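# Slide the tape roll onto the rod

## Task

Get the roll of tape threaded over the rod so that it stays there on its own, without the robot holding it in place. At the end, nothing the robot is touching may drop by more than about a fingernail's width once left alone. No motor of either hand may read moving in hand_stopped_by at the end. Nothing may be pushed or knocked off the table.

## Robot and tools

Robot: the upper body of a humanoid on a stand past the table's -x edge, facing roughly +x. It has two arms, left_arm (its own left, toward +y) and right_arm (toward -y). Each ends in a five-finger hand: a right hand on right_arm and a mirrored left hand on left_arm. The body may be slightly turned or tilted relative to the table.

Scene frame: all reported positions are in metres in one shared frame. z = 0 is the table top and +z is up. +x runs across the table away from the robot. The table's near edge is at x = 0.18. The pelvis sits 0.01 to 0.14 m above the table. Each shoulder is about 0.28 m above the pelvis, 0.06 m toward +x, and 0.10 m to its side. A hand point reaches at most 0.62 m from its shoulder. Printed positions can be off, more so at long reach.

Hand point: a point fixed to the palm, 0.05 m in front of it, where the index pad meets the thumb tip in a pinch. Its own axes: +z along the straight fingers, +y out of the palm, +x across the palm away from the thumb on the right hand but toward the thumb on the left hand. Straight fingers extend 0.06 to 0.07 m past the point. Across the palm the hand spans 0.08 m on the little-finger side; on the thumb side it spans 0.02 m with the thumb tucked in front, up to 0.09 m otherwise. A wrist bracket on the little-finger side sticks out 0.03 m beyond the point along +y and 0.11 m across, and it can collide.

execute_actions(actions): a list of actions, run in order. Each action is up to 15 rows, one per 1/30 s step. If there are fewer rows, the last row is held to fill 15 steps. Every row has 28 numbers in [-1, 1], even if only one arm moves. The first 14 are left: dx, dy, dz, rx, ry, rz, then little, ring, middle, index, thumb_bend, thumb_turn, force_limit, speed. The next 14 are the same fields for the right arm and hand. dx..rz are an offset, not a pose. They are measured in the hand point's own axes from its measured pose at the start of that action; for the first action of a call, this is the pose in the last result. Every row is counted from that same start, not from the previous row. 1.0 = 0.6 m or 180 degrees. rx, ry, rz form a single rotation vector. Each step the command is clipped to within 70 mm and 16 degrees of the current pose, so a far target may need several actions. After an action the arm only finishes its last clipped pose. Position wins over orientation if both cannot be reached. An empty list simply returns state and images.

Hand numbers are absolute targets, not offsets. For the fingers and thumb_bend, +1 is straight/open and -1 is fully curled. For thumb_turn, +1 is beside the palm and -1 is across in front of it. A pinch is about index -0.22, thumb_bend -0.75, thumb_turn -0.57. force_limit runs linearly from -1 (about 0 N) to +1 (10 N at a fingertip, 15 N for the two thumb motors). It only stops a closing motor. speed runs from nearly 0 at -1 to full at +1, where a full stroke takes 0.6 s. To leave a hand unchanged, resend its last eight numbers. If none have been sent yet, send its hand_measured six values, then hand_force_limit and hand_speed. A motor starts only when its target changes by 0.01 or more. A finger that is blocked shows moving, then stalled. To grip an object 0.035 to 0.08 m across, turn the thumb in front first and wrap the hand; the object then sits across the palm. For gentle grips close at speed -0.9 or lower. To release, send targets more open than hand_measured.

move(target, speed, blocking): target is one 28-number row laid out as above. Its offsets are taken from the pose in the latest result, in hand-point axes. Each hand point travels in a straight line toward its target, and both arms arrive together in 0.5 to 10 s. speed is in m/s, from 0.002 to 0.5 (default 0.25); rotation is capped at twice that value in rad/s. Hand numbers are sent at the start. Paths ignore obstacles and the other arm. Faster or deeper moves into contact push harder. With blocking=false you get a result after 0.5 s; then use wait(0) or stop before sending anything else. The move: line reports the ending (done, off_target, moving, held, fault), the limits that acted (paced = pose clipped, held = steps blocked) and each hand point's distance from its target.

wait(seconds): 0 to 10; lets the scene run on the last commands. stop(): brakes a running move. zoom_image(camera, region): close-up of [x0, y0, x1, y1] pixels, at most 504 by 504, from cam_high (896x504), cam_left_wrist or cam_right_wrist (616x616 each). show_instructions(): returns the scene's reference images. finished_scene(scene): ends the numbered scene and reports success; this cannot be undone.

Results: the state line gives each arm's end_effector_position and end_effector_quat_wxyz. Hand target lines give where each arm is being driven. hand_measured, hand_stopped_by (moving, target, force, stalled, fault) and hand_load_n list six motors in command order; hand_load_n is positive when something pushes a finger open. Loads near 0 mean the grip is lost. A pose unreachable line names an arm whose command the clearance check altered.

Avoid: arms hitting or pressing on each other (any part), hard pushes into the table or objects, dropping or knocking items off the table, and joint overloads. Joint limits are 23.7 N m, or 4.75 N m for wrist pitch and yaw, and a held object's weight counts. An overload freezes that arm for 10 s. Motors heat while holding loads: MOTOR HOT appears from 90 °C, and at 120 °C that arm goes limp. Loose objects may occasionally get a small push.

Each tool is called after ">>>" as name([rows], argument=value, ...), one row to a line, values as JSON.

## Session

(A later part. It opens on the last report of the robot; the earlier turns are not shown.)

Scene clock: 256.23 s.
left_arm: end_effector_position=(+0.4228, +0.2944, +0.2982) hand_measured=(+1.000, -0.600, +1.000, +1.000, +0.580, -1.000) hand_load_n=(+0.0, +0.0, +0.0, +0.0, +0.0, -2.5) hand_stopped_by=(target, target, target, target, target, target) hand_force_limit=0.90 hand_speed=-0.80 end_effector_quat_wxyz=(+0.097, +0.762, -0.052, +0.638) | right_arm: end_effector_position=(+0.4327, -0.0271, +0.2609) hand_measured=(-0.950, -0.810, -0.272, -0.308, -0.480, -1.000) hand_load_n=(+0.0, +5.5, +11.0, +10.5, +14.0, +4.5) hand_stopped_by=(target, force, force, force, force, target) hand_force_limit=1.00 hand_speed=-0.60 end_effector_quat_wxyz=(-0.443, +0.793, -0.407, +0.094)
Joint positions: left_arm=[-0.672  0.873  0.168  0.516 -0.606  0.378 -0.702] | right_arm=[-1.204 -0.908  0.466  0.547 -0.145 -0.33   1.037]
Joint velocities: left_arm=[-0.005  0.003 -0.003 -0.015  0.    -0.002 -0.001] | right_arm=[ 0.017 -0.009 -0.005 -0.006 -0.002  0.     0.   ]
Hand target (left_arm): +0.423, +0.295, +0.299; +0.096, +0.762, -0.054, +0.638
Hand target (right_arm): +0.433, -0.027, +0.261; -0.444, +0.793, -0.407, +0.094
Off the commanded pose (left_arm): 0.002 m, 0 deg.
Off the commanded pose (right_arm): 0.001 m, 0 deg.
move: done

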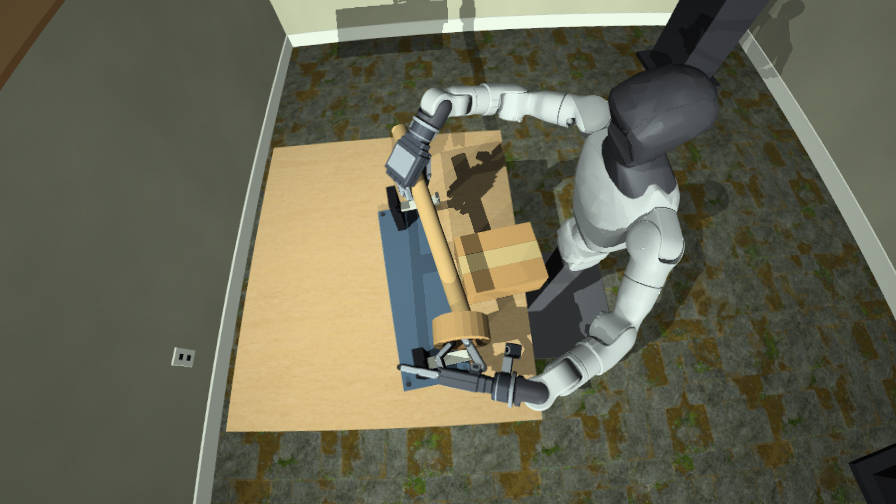

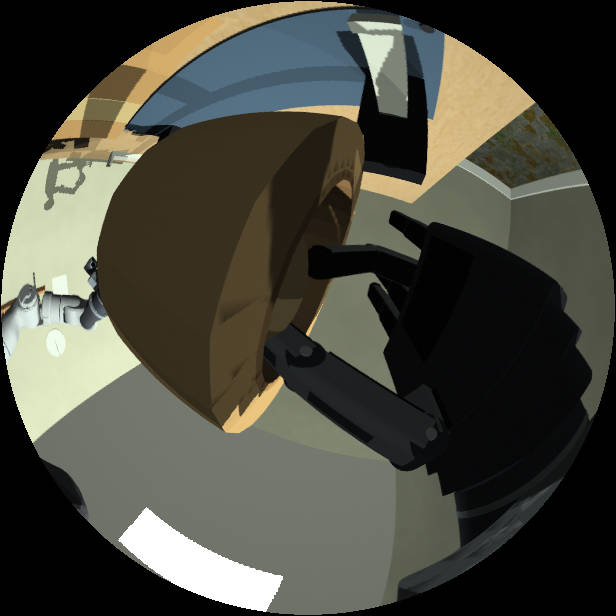

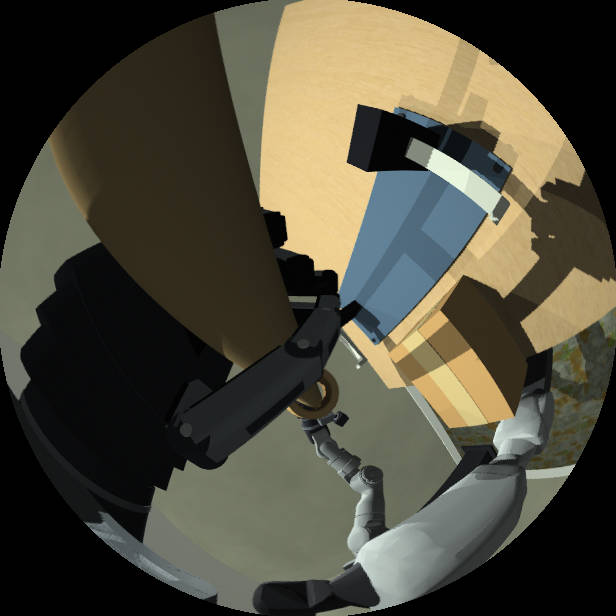

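>>> move(target=[0,0.055,0.022,0,0,0,1,-0.75,1,1,0.58,-1,0.9,-0.8,0,0,0,0,0,0,-0.95,-0.95,-0.95,-0.95,-0.95,-1,1,-0.6], speed=0.03)

>>> move(target=[0,-0.005,-0.03,0,0,0,1,-0.75,1,1,0.58,-1,0.9,-0.8,0,0,0,0,0,0,-0.95,-0.95,-0.95,-0.95,-0.95,-1,1,-0.6], speed=0.02)

>>> move(target=[-0.035,0,-0.01,0,0,0,1,-0.75,1,1,0.58,-1,0.9,-0.8,0,0,0,0,0,0,-0.95,-0.95,-0.95,-0.95,-0.95,-1,1,-0.6], speed=0.02)

>>> zoom_image(camera="cam_high", region=[390,260,550,400])

Scene clock: 266.43 s.
left_arm: end_effector_position=(+0.4276, +0.2610, +0.2990) hand_measured=(+1.000, -0.750, +1.000, +1.000, +0.580, -1.000) hand_load_n=(+0.0, +0.0, +0.0, +0.0, -0.5, -2.0) hand_stopped_by=(target, target, target, target, target, target) hand_force_limit=0.90 hand_speed=-0.80 end_effector_quat_wxyz=(+0.093, +0.763, -0.054, +0.638) | right_arm: end_effector_position=(+0.4325, -0.0276, +0.2604) hand_measured=(-0.950, -0.810, -0.272, -0.308, -0.480, -1.000) hand_load_n=(+0.0, +5.5, +10.5, +10.5, +14.0, +4.5) hand_stopped_by=(target, force, force, force, force, target) hand_force_limit=1.00 hand_speed=-0.60 end_effector_quat_wxyz=(-0.442, +0.794, -0.407, +0.094)
Joint positions: left_arm=[-0.614  0.806  0.168  0.277 -0.623  0.49  -0.544] | right_arm=[-1.203 -0.909  0.466  0.547 -0.145 -0.329  1.039]
Joint velocities: left_arm=[ 0.002  0.003  0.002  0.005 -0.003  0.002  0.   ] | right_arm=[ 0.008  0.003 -0.006 -0.008 -0.015  0.     0.   ]
Hand target (left_arm): +0.427, +0.260, +0.297; +0.096, +0.764, -0.053, +0.635
Hand target (right_arm): +0.433, -0.027, +0.261; -0.443, +0.793, -0.407, +0.094
Off the commanded pose (left_arm): 0.002 m, 1 deg.
Off the commanded pose (right_arm): 0.001 m, 0 deg.
move: done

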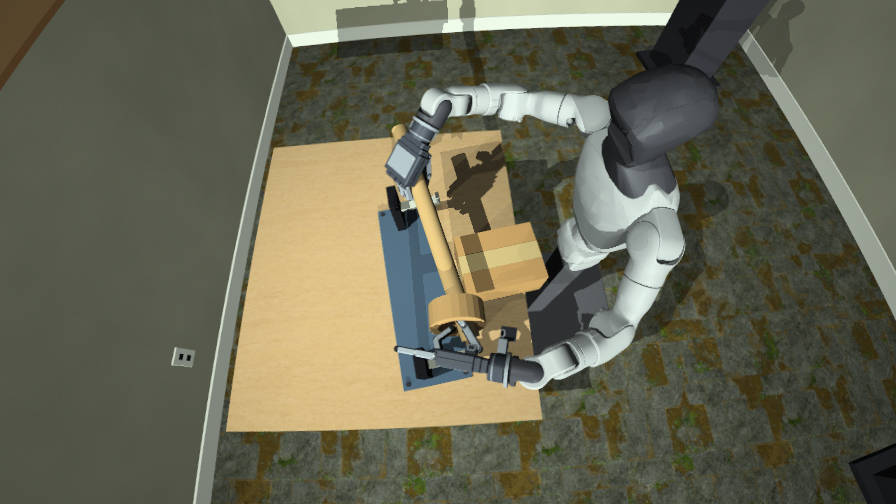

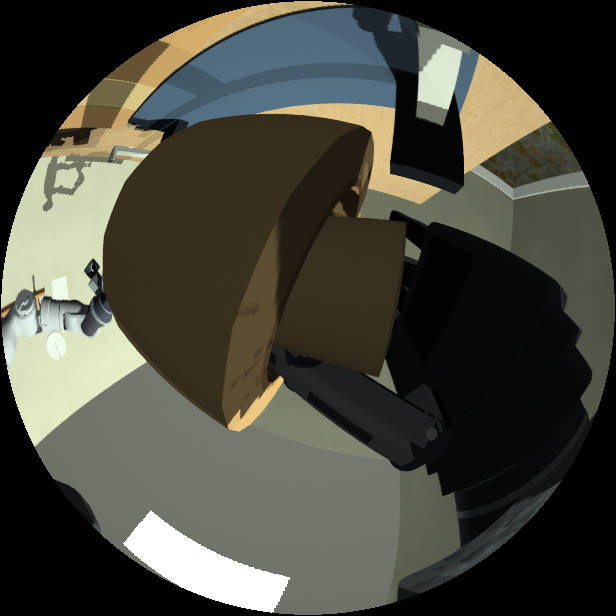

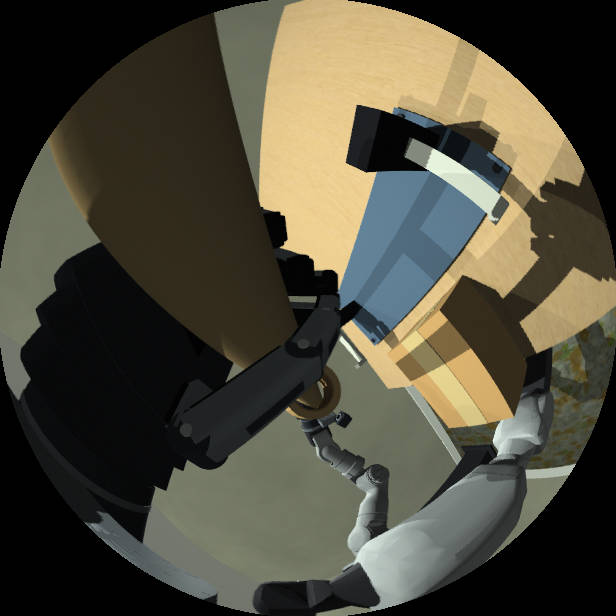

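Scene clock: 267.57 s.
left_arm: end_effector_position=(+0.4124, +0.2672, +0.3027) hand_measured=(+1.000, -0.750, +1.000, +1.000, +0.580, -1.000) hand_load_n=(+0.0, +1.0, +0.0, +0.0, -0.5, -2.5) hand_stopped_by=(target, target, target, target, target, target) hand_force_limit=0.90 hand_speed=-0.80 end_effector_quat_wxyz=(+0.090, +0.762, -0.056, +0.639) | right_arm: end_effector_position=(+0.4301, -0.0246, +0.2600) hand_measured=(-0.950, -0.810, -0.272, -0.308, -0.480, -1.000) hand_load_n=(+0.0, +4.5, +10.5, +9.5, +14.0, +4.5) hand_stopped_by=(target, force, force, force, force, target) hand_force_limit=1.00 hand_speed=-0.60 end_effector_quat_wxyz=(-0.443, +0.797, -0.400, +0.090)
Joint positions: left_arm=[-0.537  0.839  0.222  0.202 -0.655  0.513 -0.555] | right_arm=[-1.203 -0.903  0.466  0.543 -0.145 -0.339  1.042]
Joint velocities: left_arm=[ 0.005  0.    -0.006  0.002  0.008  0.002  0.   ] | right_arm=[ 0.002 -0.008 -0.005  0.003  0.014  0.     0.   ]
Hand target (left_arm): +0.411, +0.268, +0.302; +0.092, +0.763, -0.056, +0.638
Hand target (right_arm): +0.432, -0.028, +0.260; -0.442, +0.794, -0.407, +0.094
Off the commanded pose (left_arm): 0.002 m, 0 deg.
Off the commanded pose (right_arm): 0.004 m, 1 deg.
move: off_target (right_arm)

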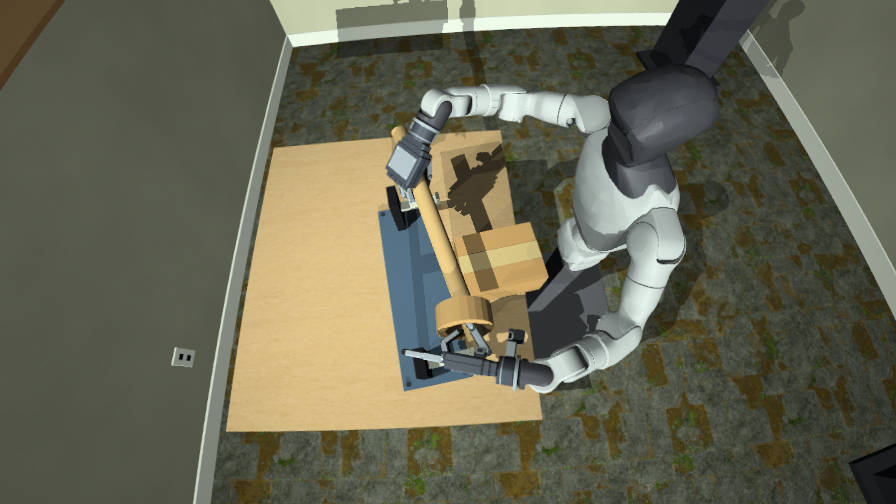

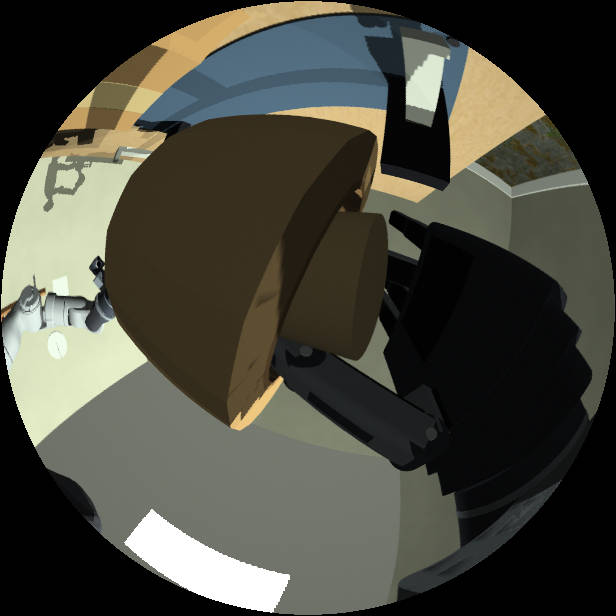

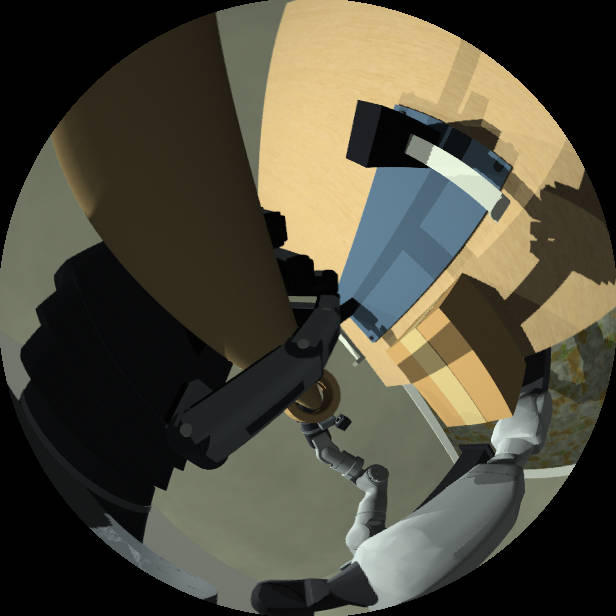

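Scene clock: 268.90 s.
left_arm: end_effector_position=(+0.4048, +0.2685, +0.2909) hand_measured=(+1.000, -0.750, +1.000, +1.000, +0.580, -1.000) hand_load_n=(+0.0, +0.0, +0.0, +0.0, -1.0, -0.5) hand_stopped_by=(target, target, target, target, target, target) hand_force_limit=0.90 hand_speed=-0.80 end_effector_quat_wxyz=(+0.088, +0.755, -0.058, +0.647) | right_arm: end_effector_position=(+0.4260, -0.0246, +0.2547) hand_measured=(-0.950, -0.810, -0.272, -0.308, -0.480, -1.000) hand_load_n=(+0.0, +5.5, +10.5, +10.0, +14.0, +4.0) hand_stopped_by=(target, force, force, force, force, target) hand_force_limit=1.00 hand_speed=-0.60 end_effector_quat_wxyz=(-0.434, +0.805, -0.394, +0.086)
Joint positions: left_arm=[-0.472  0.821  0.222  0.208 -0.655  0.42  -0.564] | right_arm=[-1.199 -0.899  0.473  0.54  -0.149 -0.35   1.054]
Joint velocities: left_arm=[-0.006 -0.005 -0.006  0.015 -0.003 -0.004  0.   ] | right_arm=[ 0.005  0.005  0.    -0.011  0.012  0.     0.   ]
Hand target (left_arm): +0.403, +0.269, +0.283; +0.089, +0.762, -0.056, +0.639
Hand target (right_arm): +0.430, -0.025, +0.260; -0.443, +0.797, -0.400, +0.090
Off the commanded pose (left_arm): 0.008 m, 1 deg.
Off the commanded pose (right_arm): 0.007 m, 2 deg.
move: off_target (left_arm, right_arm)

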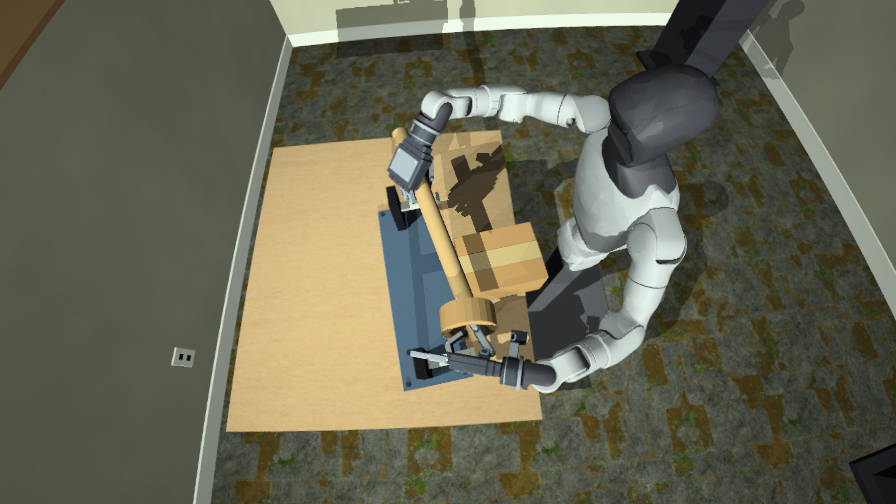

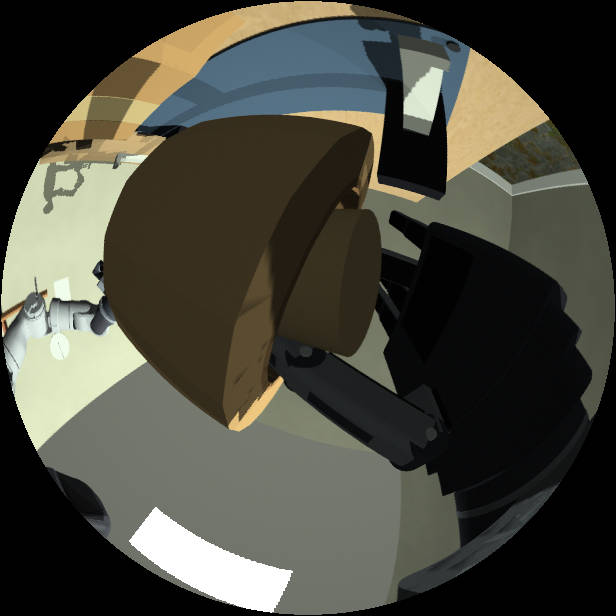

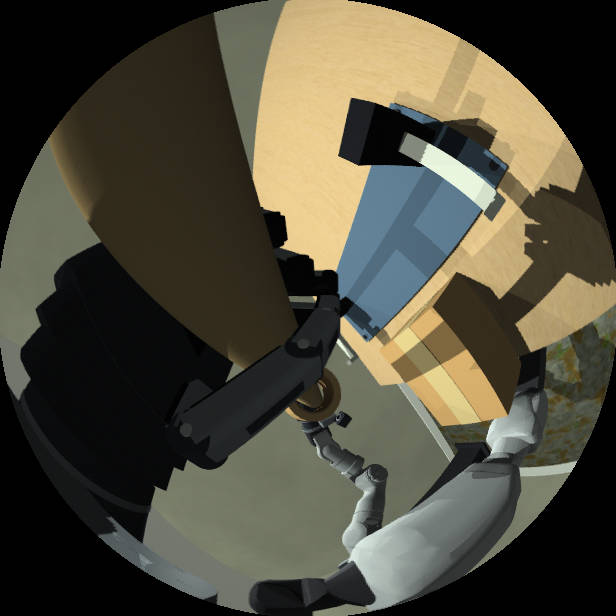

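Region (390, 260, 550, 400) of cam_high's 896x504 image, scaled by 3.150, with more detail than that image has; it fills the top 441 rows of this view, and the rest is white.

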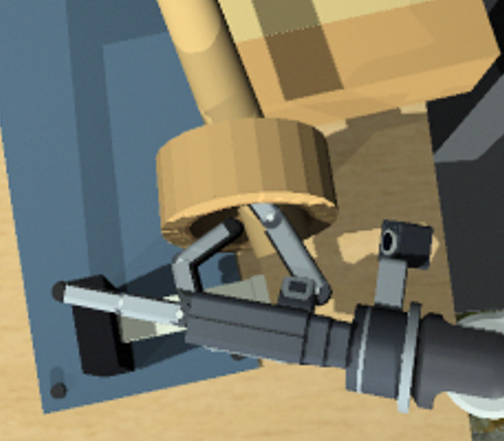

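>>> move(target=[0.035,0,0.01,0,0,0,1,-0.75,1,1,0.58,-1,0.9,-0.8,0.008,0.106,0.1,0.04,-0.066,0.075,-0.95,-0.95,-0.95,-0.95,-0.95,-1,1,-0.6], speed=0.04)

Scene clock: 283.43 s.
left_arm: end_effector_position=(+0.4136, +0.2676, +0.3078) hand_measured=(+1.000, -0.750, +1.000, +1.000, +0.580, -1.000) hand_load_n=(+0.0, +0.0, +0.0, +0.0, +0.0, -2.0) hand_stopped_by=(target, target, target, target, target, target) hand_force_limit=0.90 hand_speed=-0.80 end_effector_quat_wxyz=(+0.087, +0.757, -0.057, +0.645) | right_arm: end_effector_position=(+0.4251, -0.0074, +0.1737) hand_measured=(-0.950, -0.810, -0.272, -0.308, -0.480, -1.000) hand_load_n=(+0.0, +4.5, +10.5, +9.5, +14.0, +4.0) hand_stopped_by=(target, force, force, force, force, target) hand_force_limit=1.00 hand_speed=-0.60 end_effector_quat_wxyz=(-0.538, +0.720, -0.439, -0.006)
Joint positions: left_arm=[-0.545  0.84   0.224  0.198 -0.655  0.51  -0.548] | right_arm=[-1.167 -0.618  0.478  1.413 -0.198 -1.005  0.666]
Joint velocities: left_arm=[ 0.    -0.006 -0.008  0.009  0.003  0.001  0.   ] | right_arm=[-0.008  0.009  0.003  0.02   0.008 -0.01  -0.007]
Hand target (left_arm): +0.413, +0.267, +0.311; +0.088, +0.755, -0.058, +0.647
Hand target (right_arm): +0.426, -0.009, +0.171; -0.534, +0.720, -0.444, -0.004
Off the commanded pose (left_arm): 0.003 m, 0 deg.
Off the commanded pose (right_arm): 0.006 m, 3 deg.
move: off_target (right_arm)

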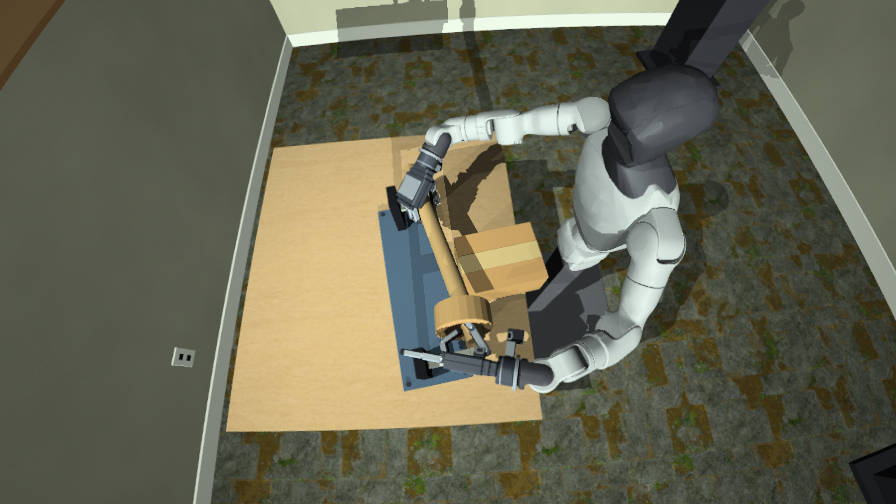

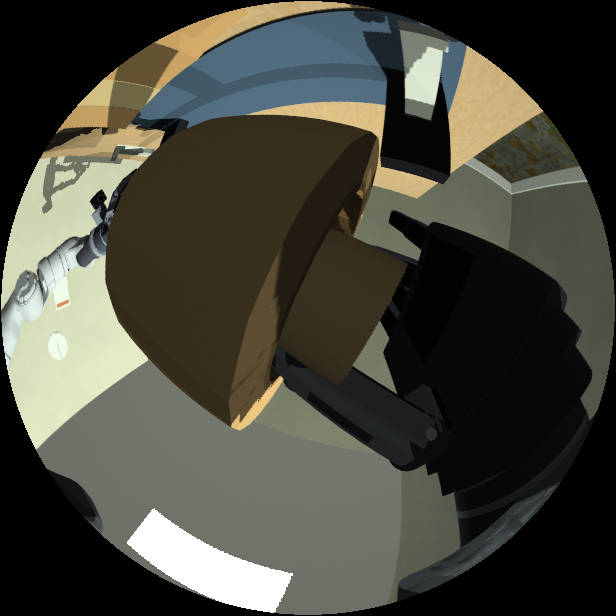

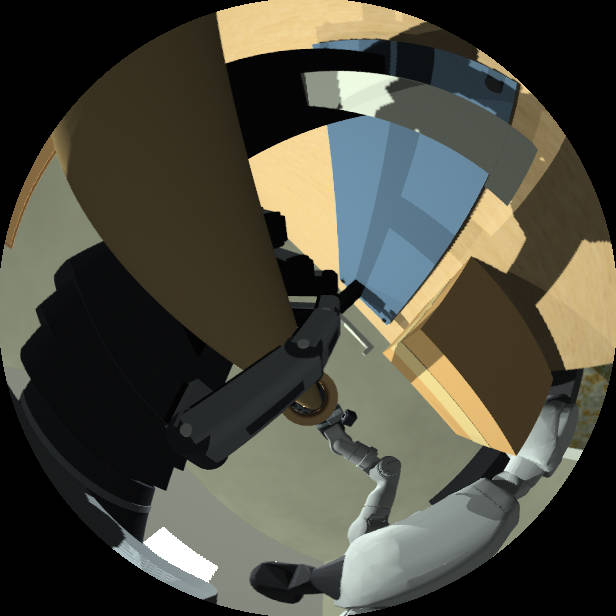

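>>> move(target=[-0.005,-0.025,-0.035,0,0,0,1,-0.75,1,1,0.58,-1,0.9,-0.8,0,0,0,0.012,-0.02,0.02,-0.95,-0.95,-0.95,-0.95,-0.95,-1,1,-0.6], speed=0.02)

>>> zoom_image(camera="cam_high", region=[390,260,550,400])

Scene clock: 293.50 s.
left_arm: end_effector_position=(+0.3980, +0.2830, +0.3141) hand_measured=(+1.000, -0.750, +1.000, +1.000, +0.580, -1.000) hand_load_n=(+0.0, +1.5, +0.0, +0.0, +0.0, -1.0) hand_stopped_by=(target, target, target, target, target, target) hand_force_limit=0.90 hand_speed=-0.80 end_effector_quat_wxyz=(+0.088, +0.751, -0.062, +0.652) | right_arm: end_effector_position=(+0.4154, -0.0041, +0.1676) hand_measured=(-0.950, -0.810, -0.272, -0.308, -0.480, -1.000) hand_load_n=(+0.0, +5.5, +10.5, +10.0, +14.0, +4.0) hand_stopped_by=(target, force, force, force, force, target) hand_force_limit=1.00 hand_speed=-0.60 end_effector_quat_wxyz=(-0.549, +0.709, -0.441, -0.024)
Joint positions: left_arm=[-0.496  0.874  0.295  0.214 -0.655  0.485 -0.635] | right_arm=[-1.125 -0.598  0.414  1.423 -0.219 -1.044  0.666]
Joint velocities: left_arm=[ 0.003  0.014  0.017  0.008  0.     0.    -0.003] | right_arm=[-0.008 -0.009 -0.018  0.    -0.023 -0.002  0.005]
Hand target (left_arm): +0.397, +0.287, +0.308; +0.087, +0.756, -0.057, +0.646
Hand target (right_arm): +0.425, -0.008, +0.174; -0.561, +0.691, -0.455, -0.015
Off the commanded pose (left_arm): 0.008 m, 1 deg.
Off the commanded pose (right_arm): 0.012 m, 3 deg.
move: off_target (left_arm, right_arm)

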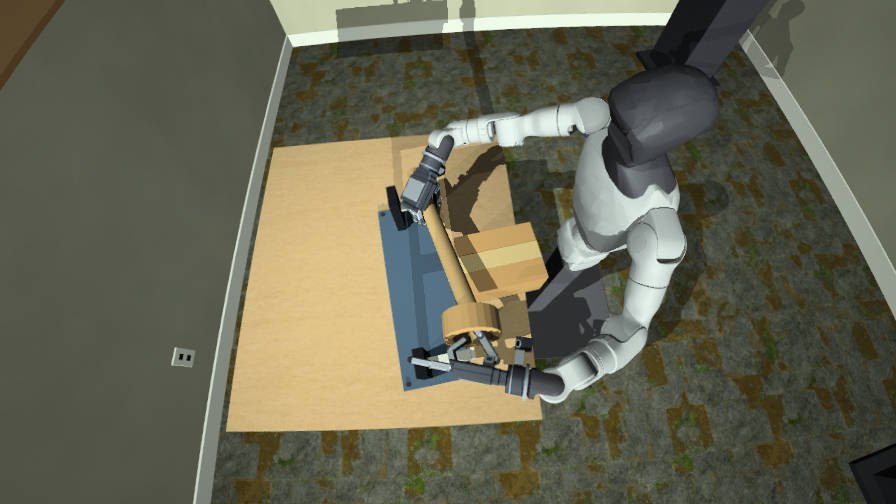

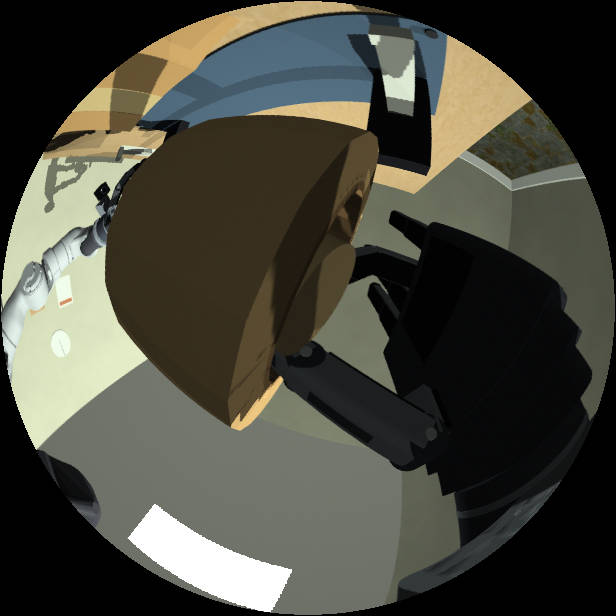

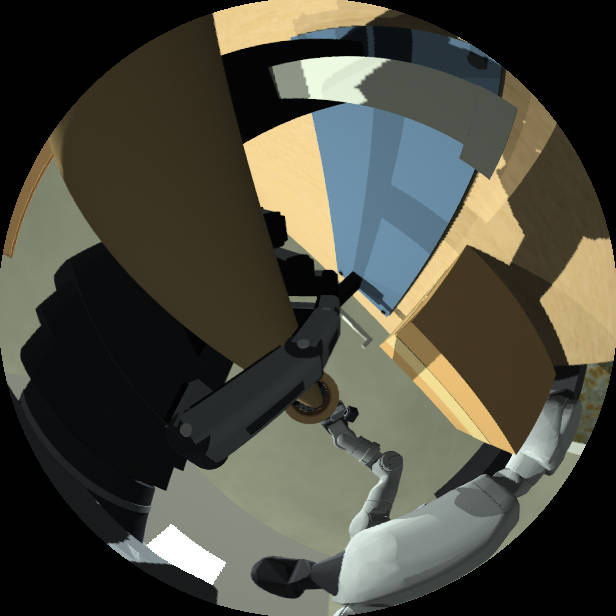

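Region (390, 260, 550, 400) of cam_high's 896x504 image, scaled by 3.150, with more detail than that image has; it fills the top 441 rows of this view, and the rest is white.

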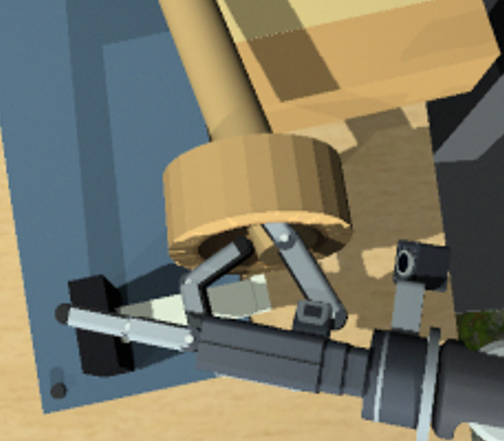

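>>> move(target=[-0.01,0.03,-0.005,0,0,0,1,-1,1,1,0.58,-1,0.9,-0.8,0,0,0,0,0,0,-0.95,-0.95,-0.95,-0.95,-0.95,-1,1,-0.6], speed=0.02)

>>> move(target=[-0.03,0,-0.02,0,0,0,1,-1,1,1,0.58,-1,0.9,-0.8,0,0,0,0,0,0,-0.95,-0.95,-0.95,-0.95,-0.95,-1,1,-0.6], speed=0.02)

>>> zoom_image(camera="cam_high", region=[390,260,550,400])

Scene clock: 307.80 s.
left_arm: end_effector_position=(+0.3912, +0.2688, +0.3103) hand_measured=(+1.000, -1.000, +1.000, +1.000, +0.580, -1.000) hand_load_n=(+0.0, +0.0, +0.0, +0.0, +0.0, -2.5) hand_stopped_by=(target, target, target, target, target, target) hand_force_limit=0.90 hand_speed=-0.80 end_effector_quat_wxyz=(+0.080, +0.750, -0.063, +0.653) | right_arm: end_effector_position=(+0.4095, -0.0021, +0.1647) hand_measured=(-0.950, -0.810, -0.272, -0.308, -0.480, -1.000) hand_load_n=(+0.0, +4.5, +10.5, +9.5, +14.5, +4.0) hand_stopped_by=(target, force, force, force, force, target) hand_force_limit=1.00 hand_speed=-0.60 end_effector_quat_wxyz=(-0.545, +0.718, -0.431, -0.031)
Joint positions: left_arm=[-0.416  0.842  0.315  0.067 -0.672  0.52  -0.556] | right_arm=[-1.125 -0.592  0.413  1.426 -0.234 -1.064  0.675]
Joint velocities: left_arm=[ 0.005  0.009 -0.006 -0.005  0.005  0.     0.   ] | right_arm=[ 0.     0.     0.008  0.009  0.012 -0.003  0.   ]
Hand target (left_arm): +0.390, +0.266, +0.308; +0.087, +0.752, -0.063, +0.651
Hand target (right_arm): +0.415, -0.004, +0.168; -0.549, +0.709, -0.441, -0.024
Off the commanded pose (left_arm): 0.003 m, 1 deg.
Off the commanded pose (right_arm): 0.007 m, 2 deg.
move: off_target (right_arm)

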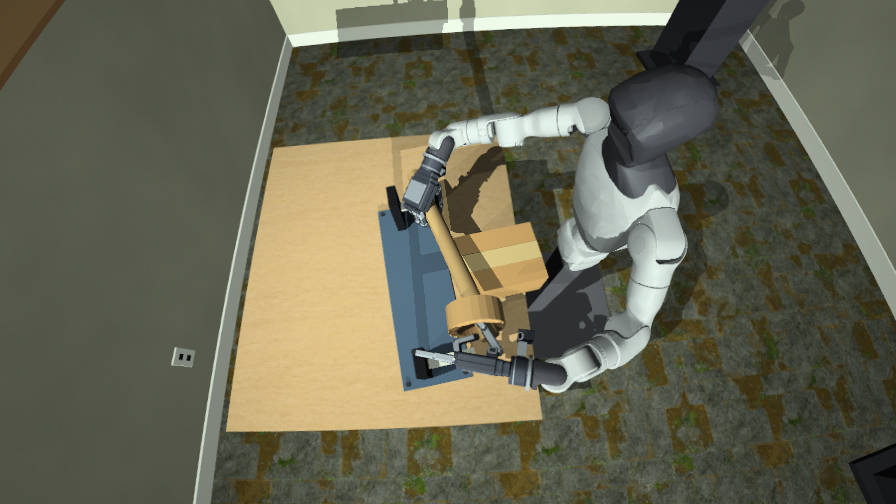

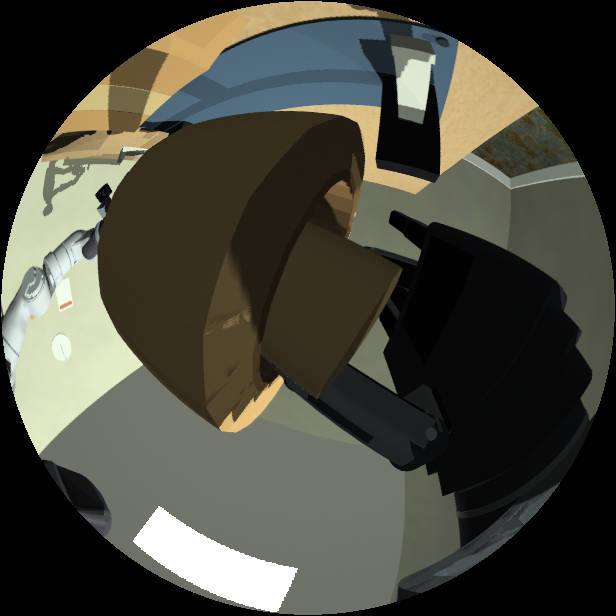

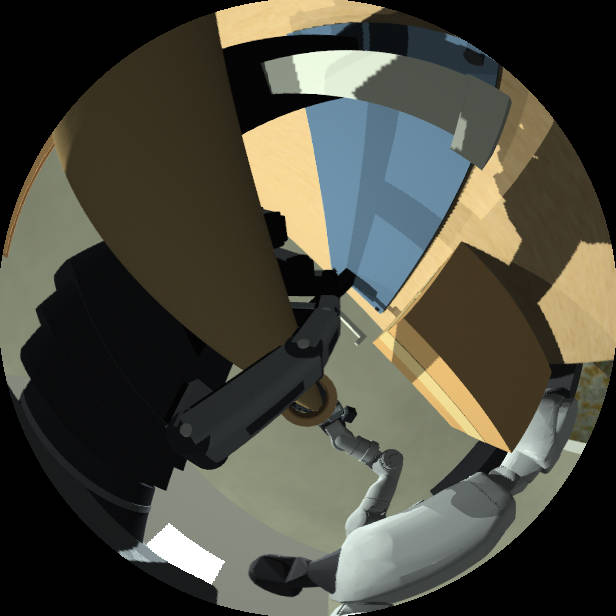

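Scene clock: 309.10 s.
left_arm: end_effector_position=(+0.3788, +0.2718, +0.2969) hand_measured=(+1.000, -1.000, +1.000, +1.000, +0.580, -1.000) hand_load_n=(+0.0, +0.5, +0.0, +0.0, -0.5, -1.5) hand_stopped_by=(target, target, target, target, target, target) hand_force_limit=0.90 hand_speed=-0.80 end_effector_quat_wxyz=(+0.077, +0.749, -0.065, +0.655) | right_arm: end_effector_position=(+0.4027, -0.0007, +0.1600) hand_measured=(-0.950, -0.810, -0.272, -0.308, -0.480, -1.000) hand_load_n=(+0.0, +5.5, +10.5, +9.5, +14.0, +4.0) hand_stopped_by=(target, force, force, force, force, target) hand_force_limit=1.00 hand_speed=-0.60 end_effector_quat_wxyz=(-0.536, +0.731, -0.421, -0.037)
Joint positions: left_arm=[-0.329  0.829  0.331  0.058 -0.672  0.442 -0.575] | right_arm=[-1.125 -0.586  0.415  1.426 -0.255 -1.081  0.685]
Joint velocities: left_arm=[-0.011 -0.011  0.003  0.    -0.005 -0.006  0.   ] | right_arm=[-0.002  0.005  0.    -0.003  0.005  0.     0.   ]
Hand target (left_arm): +0.377, +0.272, +0.294; +0.079, +0.751, -0.063, +0.653
Hand target (right_arm): +0.409, -0.002, +0.165; -0.545, +0.718, -0.431, -0.031
Off the commanded pose (left_arm): 0.003 m, 1 deg.
Off the commanded pose (right_arm): 0.008 m, 2 deg.
move: off_target (right_arm)

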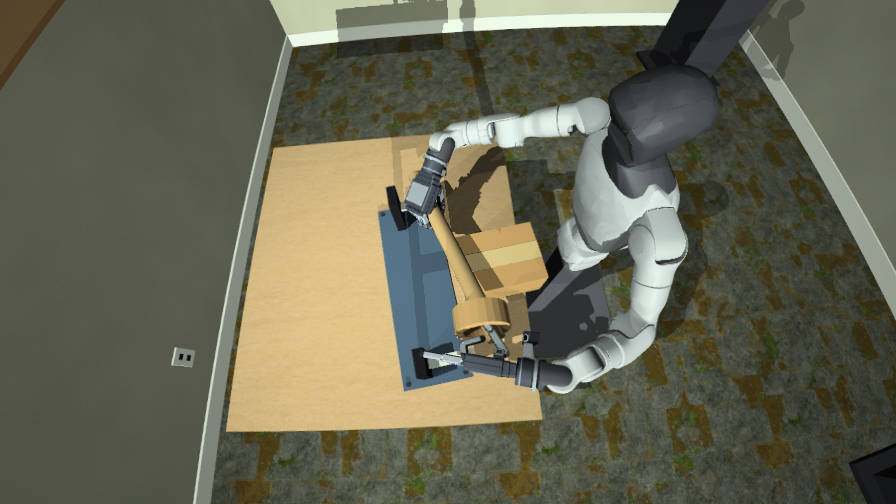

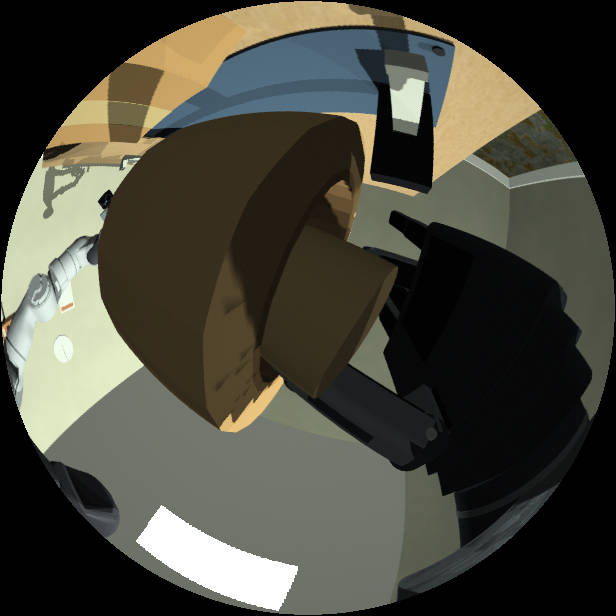

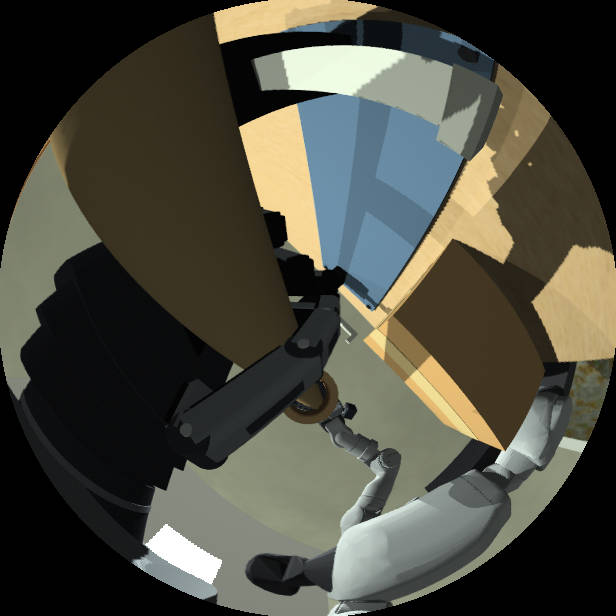

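Region (390, 260, 550, 400) of cam_high's 896x504 image, scaled by 3.150, with more detail than that image has; it fills the top 441 rows of this view, and the rest is white.

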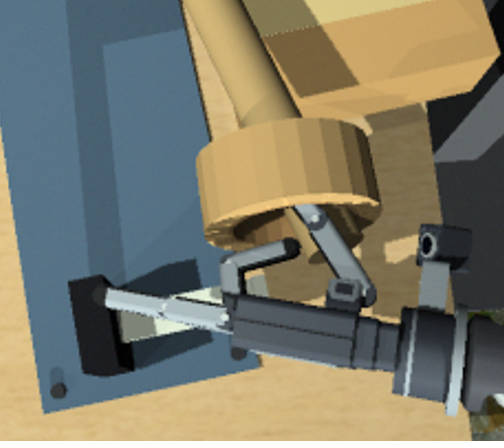

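>>> move(target=[0,0.03,0,0,0,0,1,-1,1,1,0.58,-1,0.9,-0.8,0,0,0,0,0,0,-0.95,-0.95,-0.95,-0.95,-0.95,-1,1,-0.6], speed=0.03)

>>> move(target=[0,0,0,0,0,0,1,-1,1,1,1,-0.2,0.9,-0.6,0,0,0,0,0,0,-0.95,-0.95,-0.95,-0.95,-0.95,-1,1,-0.6])

>>> zoom_image(camera="cam_high", region=[340,200,620,450])

Scene clock: 326.77 s.
left_arm: end_effector_position=(+0.3759, +0.2585, +0.2971) hand_measured=(+1.000, -1.000, +1.000, +1.000, +0.580, -1.000) hand_load_n=(+0.0, -1.0, +0.0, +0.0, +0.0, -2.5) hand_stopped_by=(target, target, target, target, target, target) hand_force_limit=0.90 hand_speed=-0.80 end_effector_quat_wxyz=(+0.067, +0.750, -0.065, +0.655) | right_arm: end_effector_position=(+0.4006, -0.0011, +0.1592) hand_measured=(-0.950, -0.810, -0.272, -0.308, -0.480, -1.000) hand_load_n=(+0.0, +4.5, +10.5, +9.5, +14.0, +4.0) hand_stopped_by=(target, force, force, force, force, target) hand_force_limit=1.00 hand_speed=-0.60 end_effector_quat_wxyz=(-0.534, +0.734, -0.418, -0.039)
Joint positions: left_arm=[-0.283  0.805  0.335 -0.067 -0.681  0.489 -0.493] | right_arm=[-1.124 -0.587  0.415  1.426 -0.258 -1.089  0.69 ]
Joint velocities: left_arm=[ 0.006  0.    -0.009  0.008  0.006  0.002  0.   ] | right_arm=[-0.011 -0.018  0.005  0.005  0.002  0.     0.   ]
Hand target (left_arm): +0.375, +0.254, +0.296; +0.077, +0.749, -0.066, +0.654
Hand target (right_arm): +0.403, -0.001, +0.160; -0.536, +0.731, -0.421, -0.037
Off the commanded pose (left_arm): 0.004 m, 1 deg.
Off the commanded pose (right_arm): 0.002 m, 1 deg.
move: off_target (left_arm)

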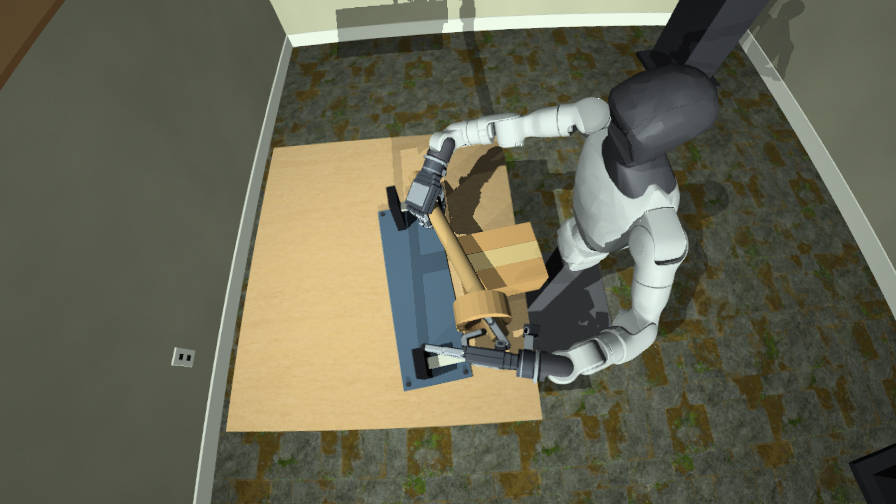

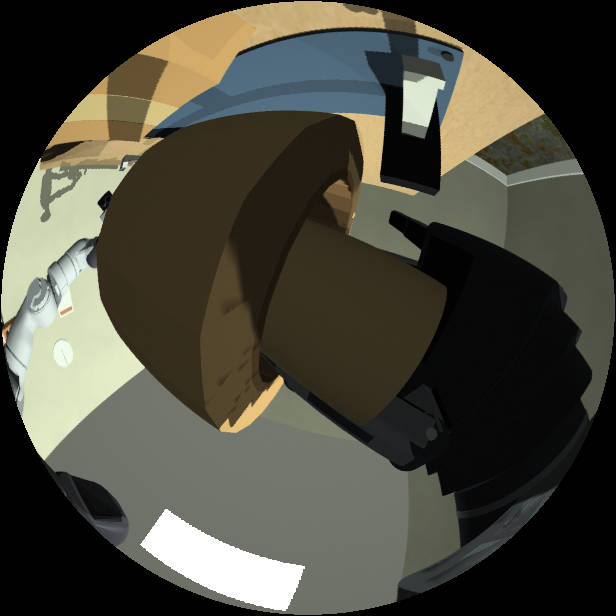

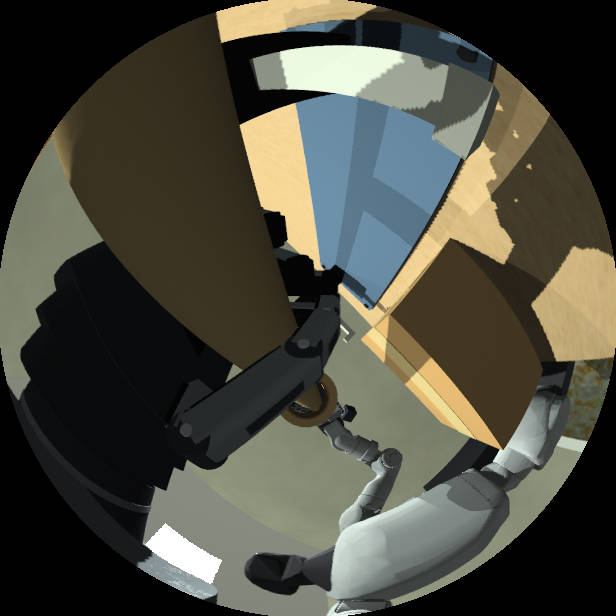

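Scene clock: 328.03 s.
left_arm: end_effector_position=(+0.3752, +0.2615, +0.2844) hand_measured=(+1.000, -1.000, +1.000, +1.000, +0.994, -0.520) hand_load_n=(+0.0, +0.0, +0.0, +0.0, -3.5, -16.5) hand_stopped_by=(target, target, target, target, target, moving) hand_force_limit=0.90 hand_speed=-0.60 end_effector_quat_wxyz=(+0.055, +0.763, -0.068, +0.640) | right_arm: end_effector_position=(+0.4000, -0.0013, +0.1588) hand_measured=(-0.950, -0.810, -0.272, -0.308, -0.480, -1.000) hand_load_n=(+0.5, +4.5, +10.5, +9.5, +14.0, +3.5) hand_stopped_by=(target, force, force, force, force, target) hand_force_limit=1.00 hand_speed=-0.60 end_effector_quat_wxyz=(-0.533, +0.735, -0.416, -0.039)
Joint positions: left_arm=[-0.271  0.806  0.331 -0.066 -0.646  0.504 -0.497] | right_arm=[-1.125 -0.587  0.415  1.427 -0.261 -1.092  0.692]
Joint velocities: left_arm=[ 0.     0.009  0.003 -0.008  0.011  0.008 -0.011] | right_arm=[ 0.005 -0.008 -0.015  0.018 -0.009 -0.001  0.   ]
Hand target (left_arm): +0.376, +0.259, +0.297; +0.067, +0.750, -0.065, +0.655
Hand target (right_arm): +0.401, -0.001, +0.159; -0.534, +0.734, -0.418, -0.039
Off the commanded pose (left_arm): 0.013 m, 3 deg.
Off the commanded pose (right_arm): 0.001 m, 0 deg.
move: off_target (left_arm)

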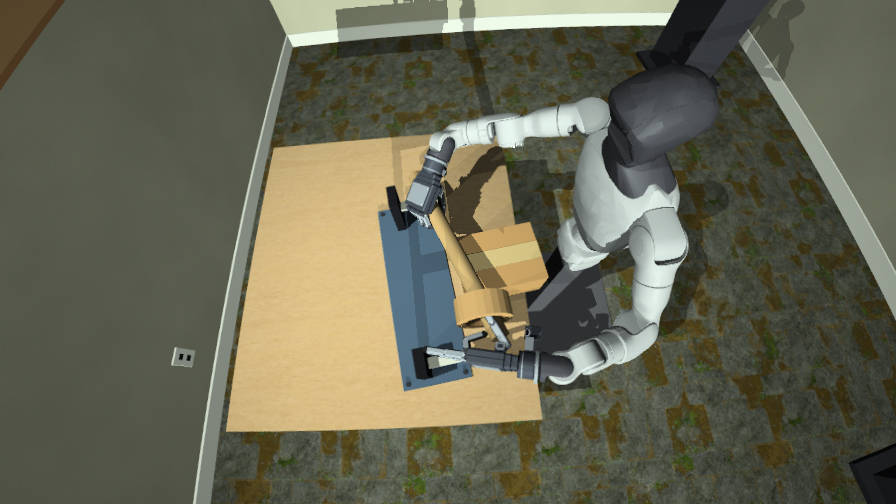

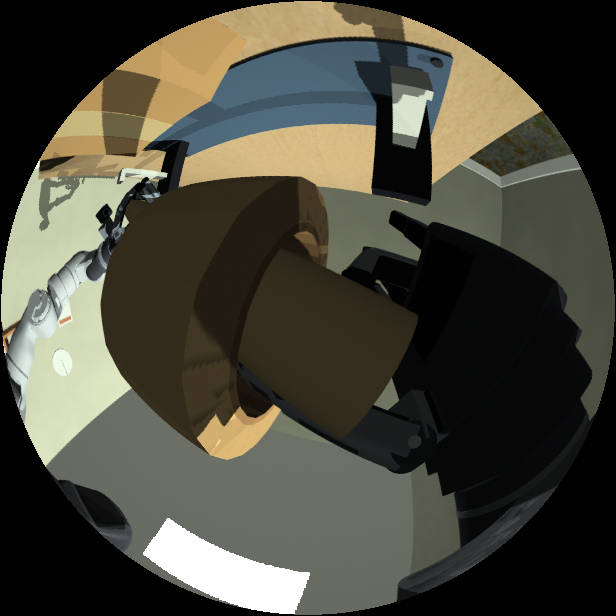

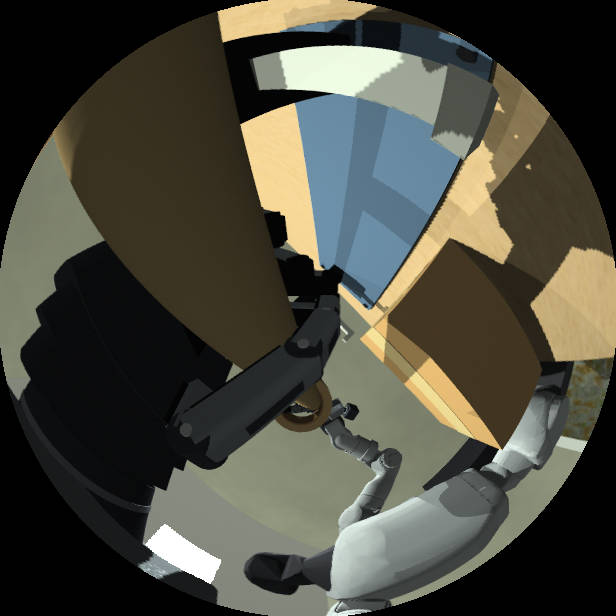

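Region (340, 200, 620, 450) of cam_high's 896x504 image, scaled by 1.800, with more detail than that image has; it fills the top 450 rows of this view, and the rest is white.

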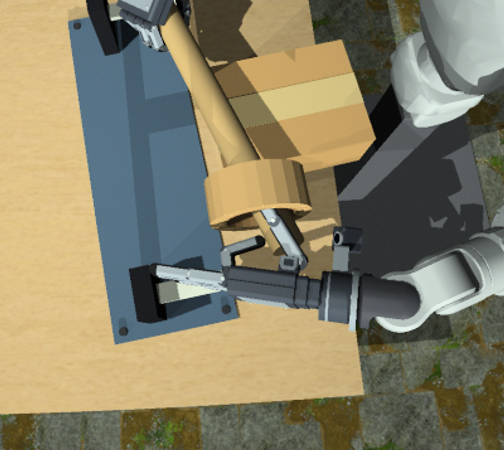

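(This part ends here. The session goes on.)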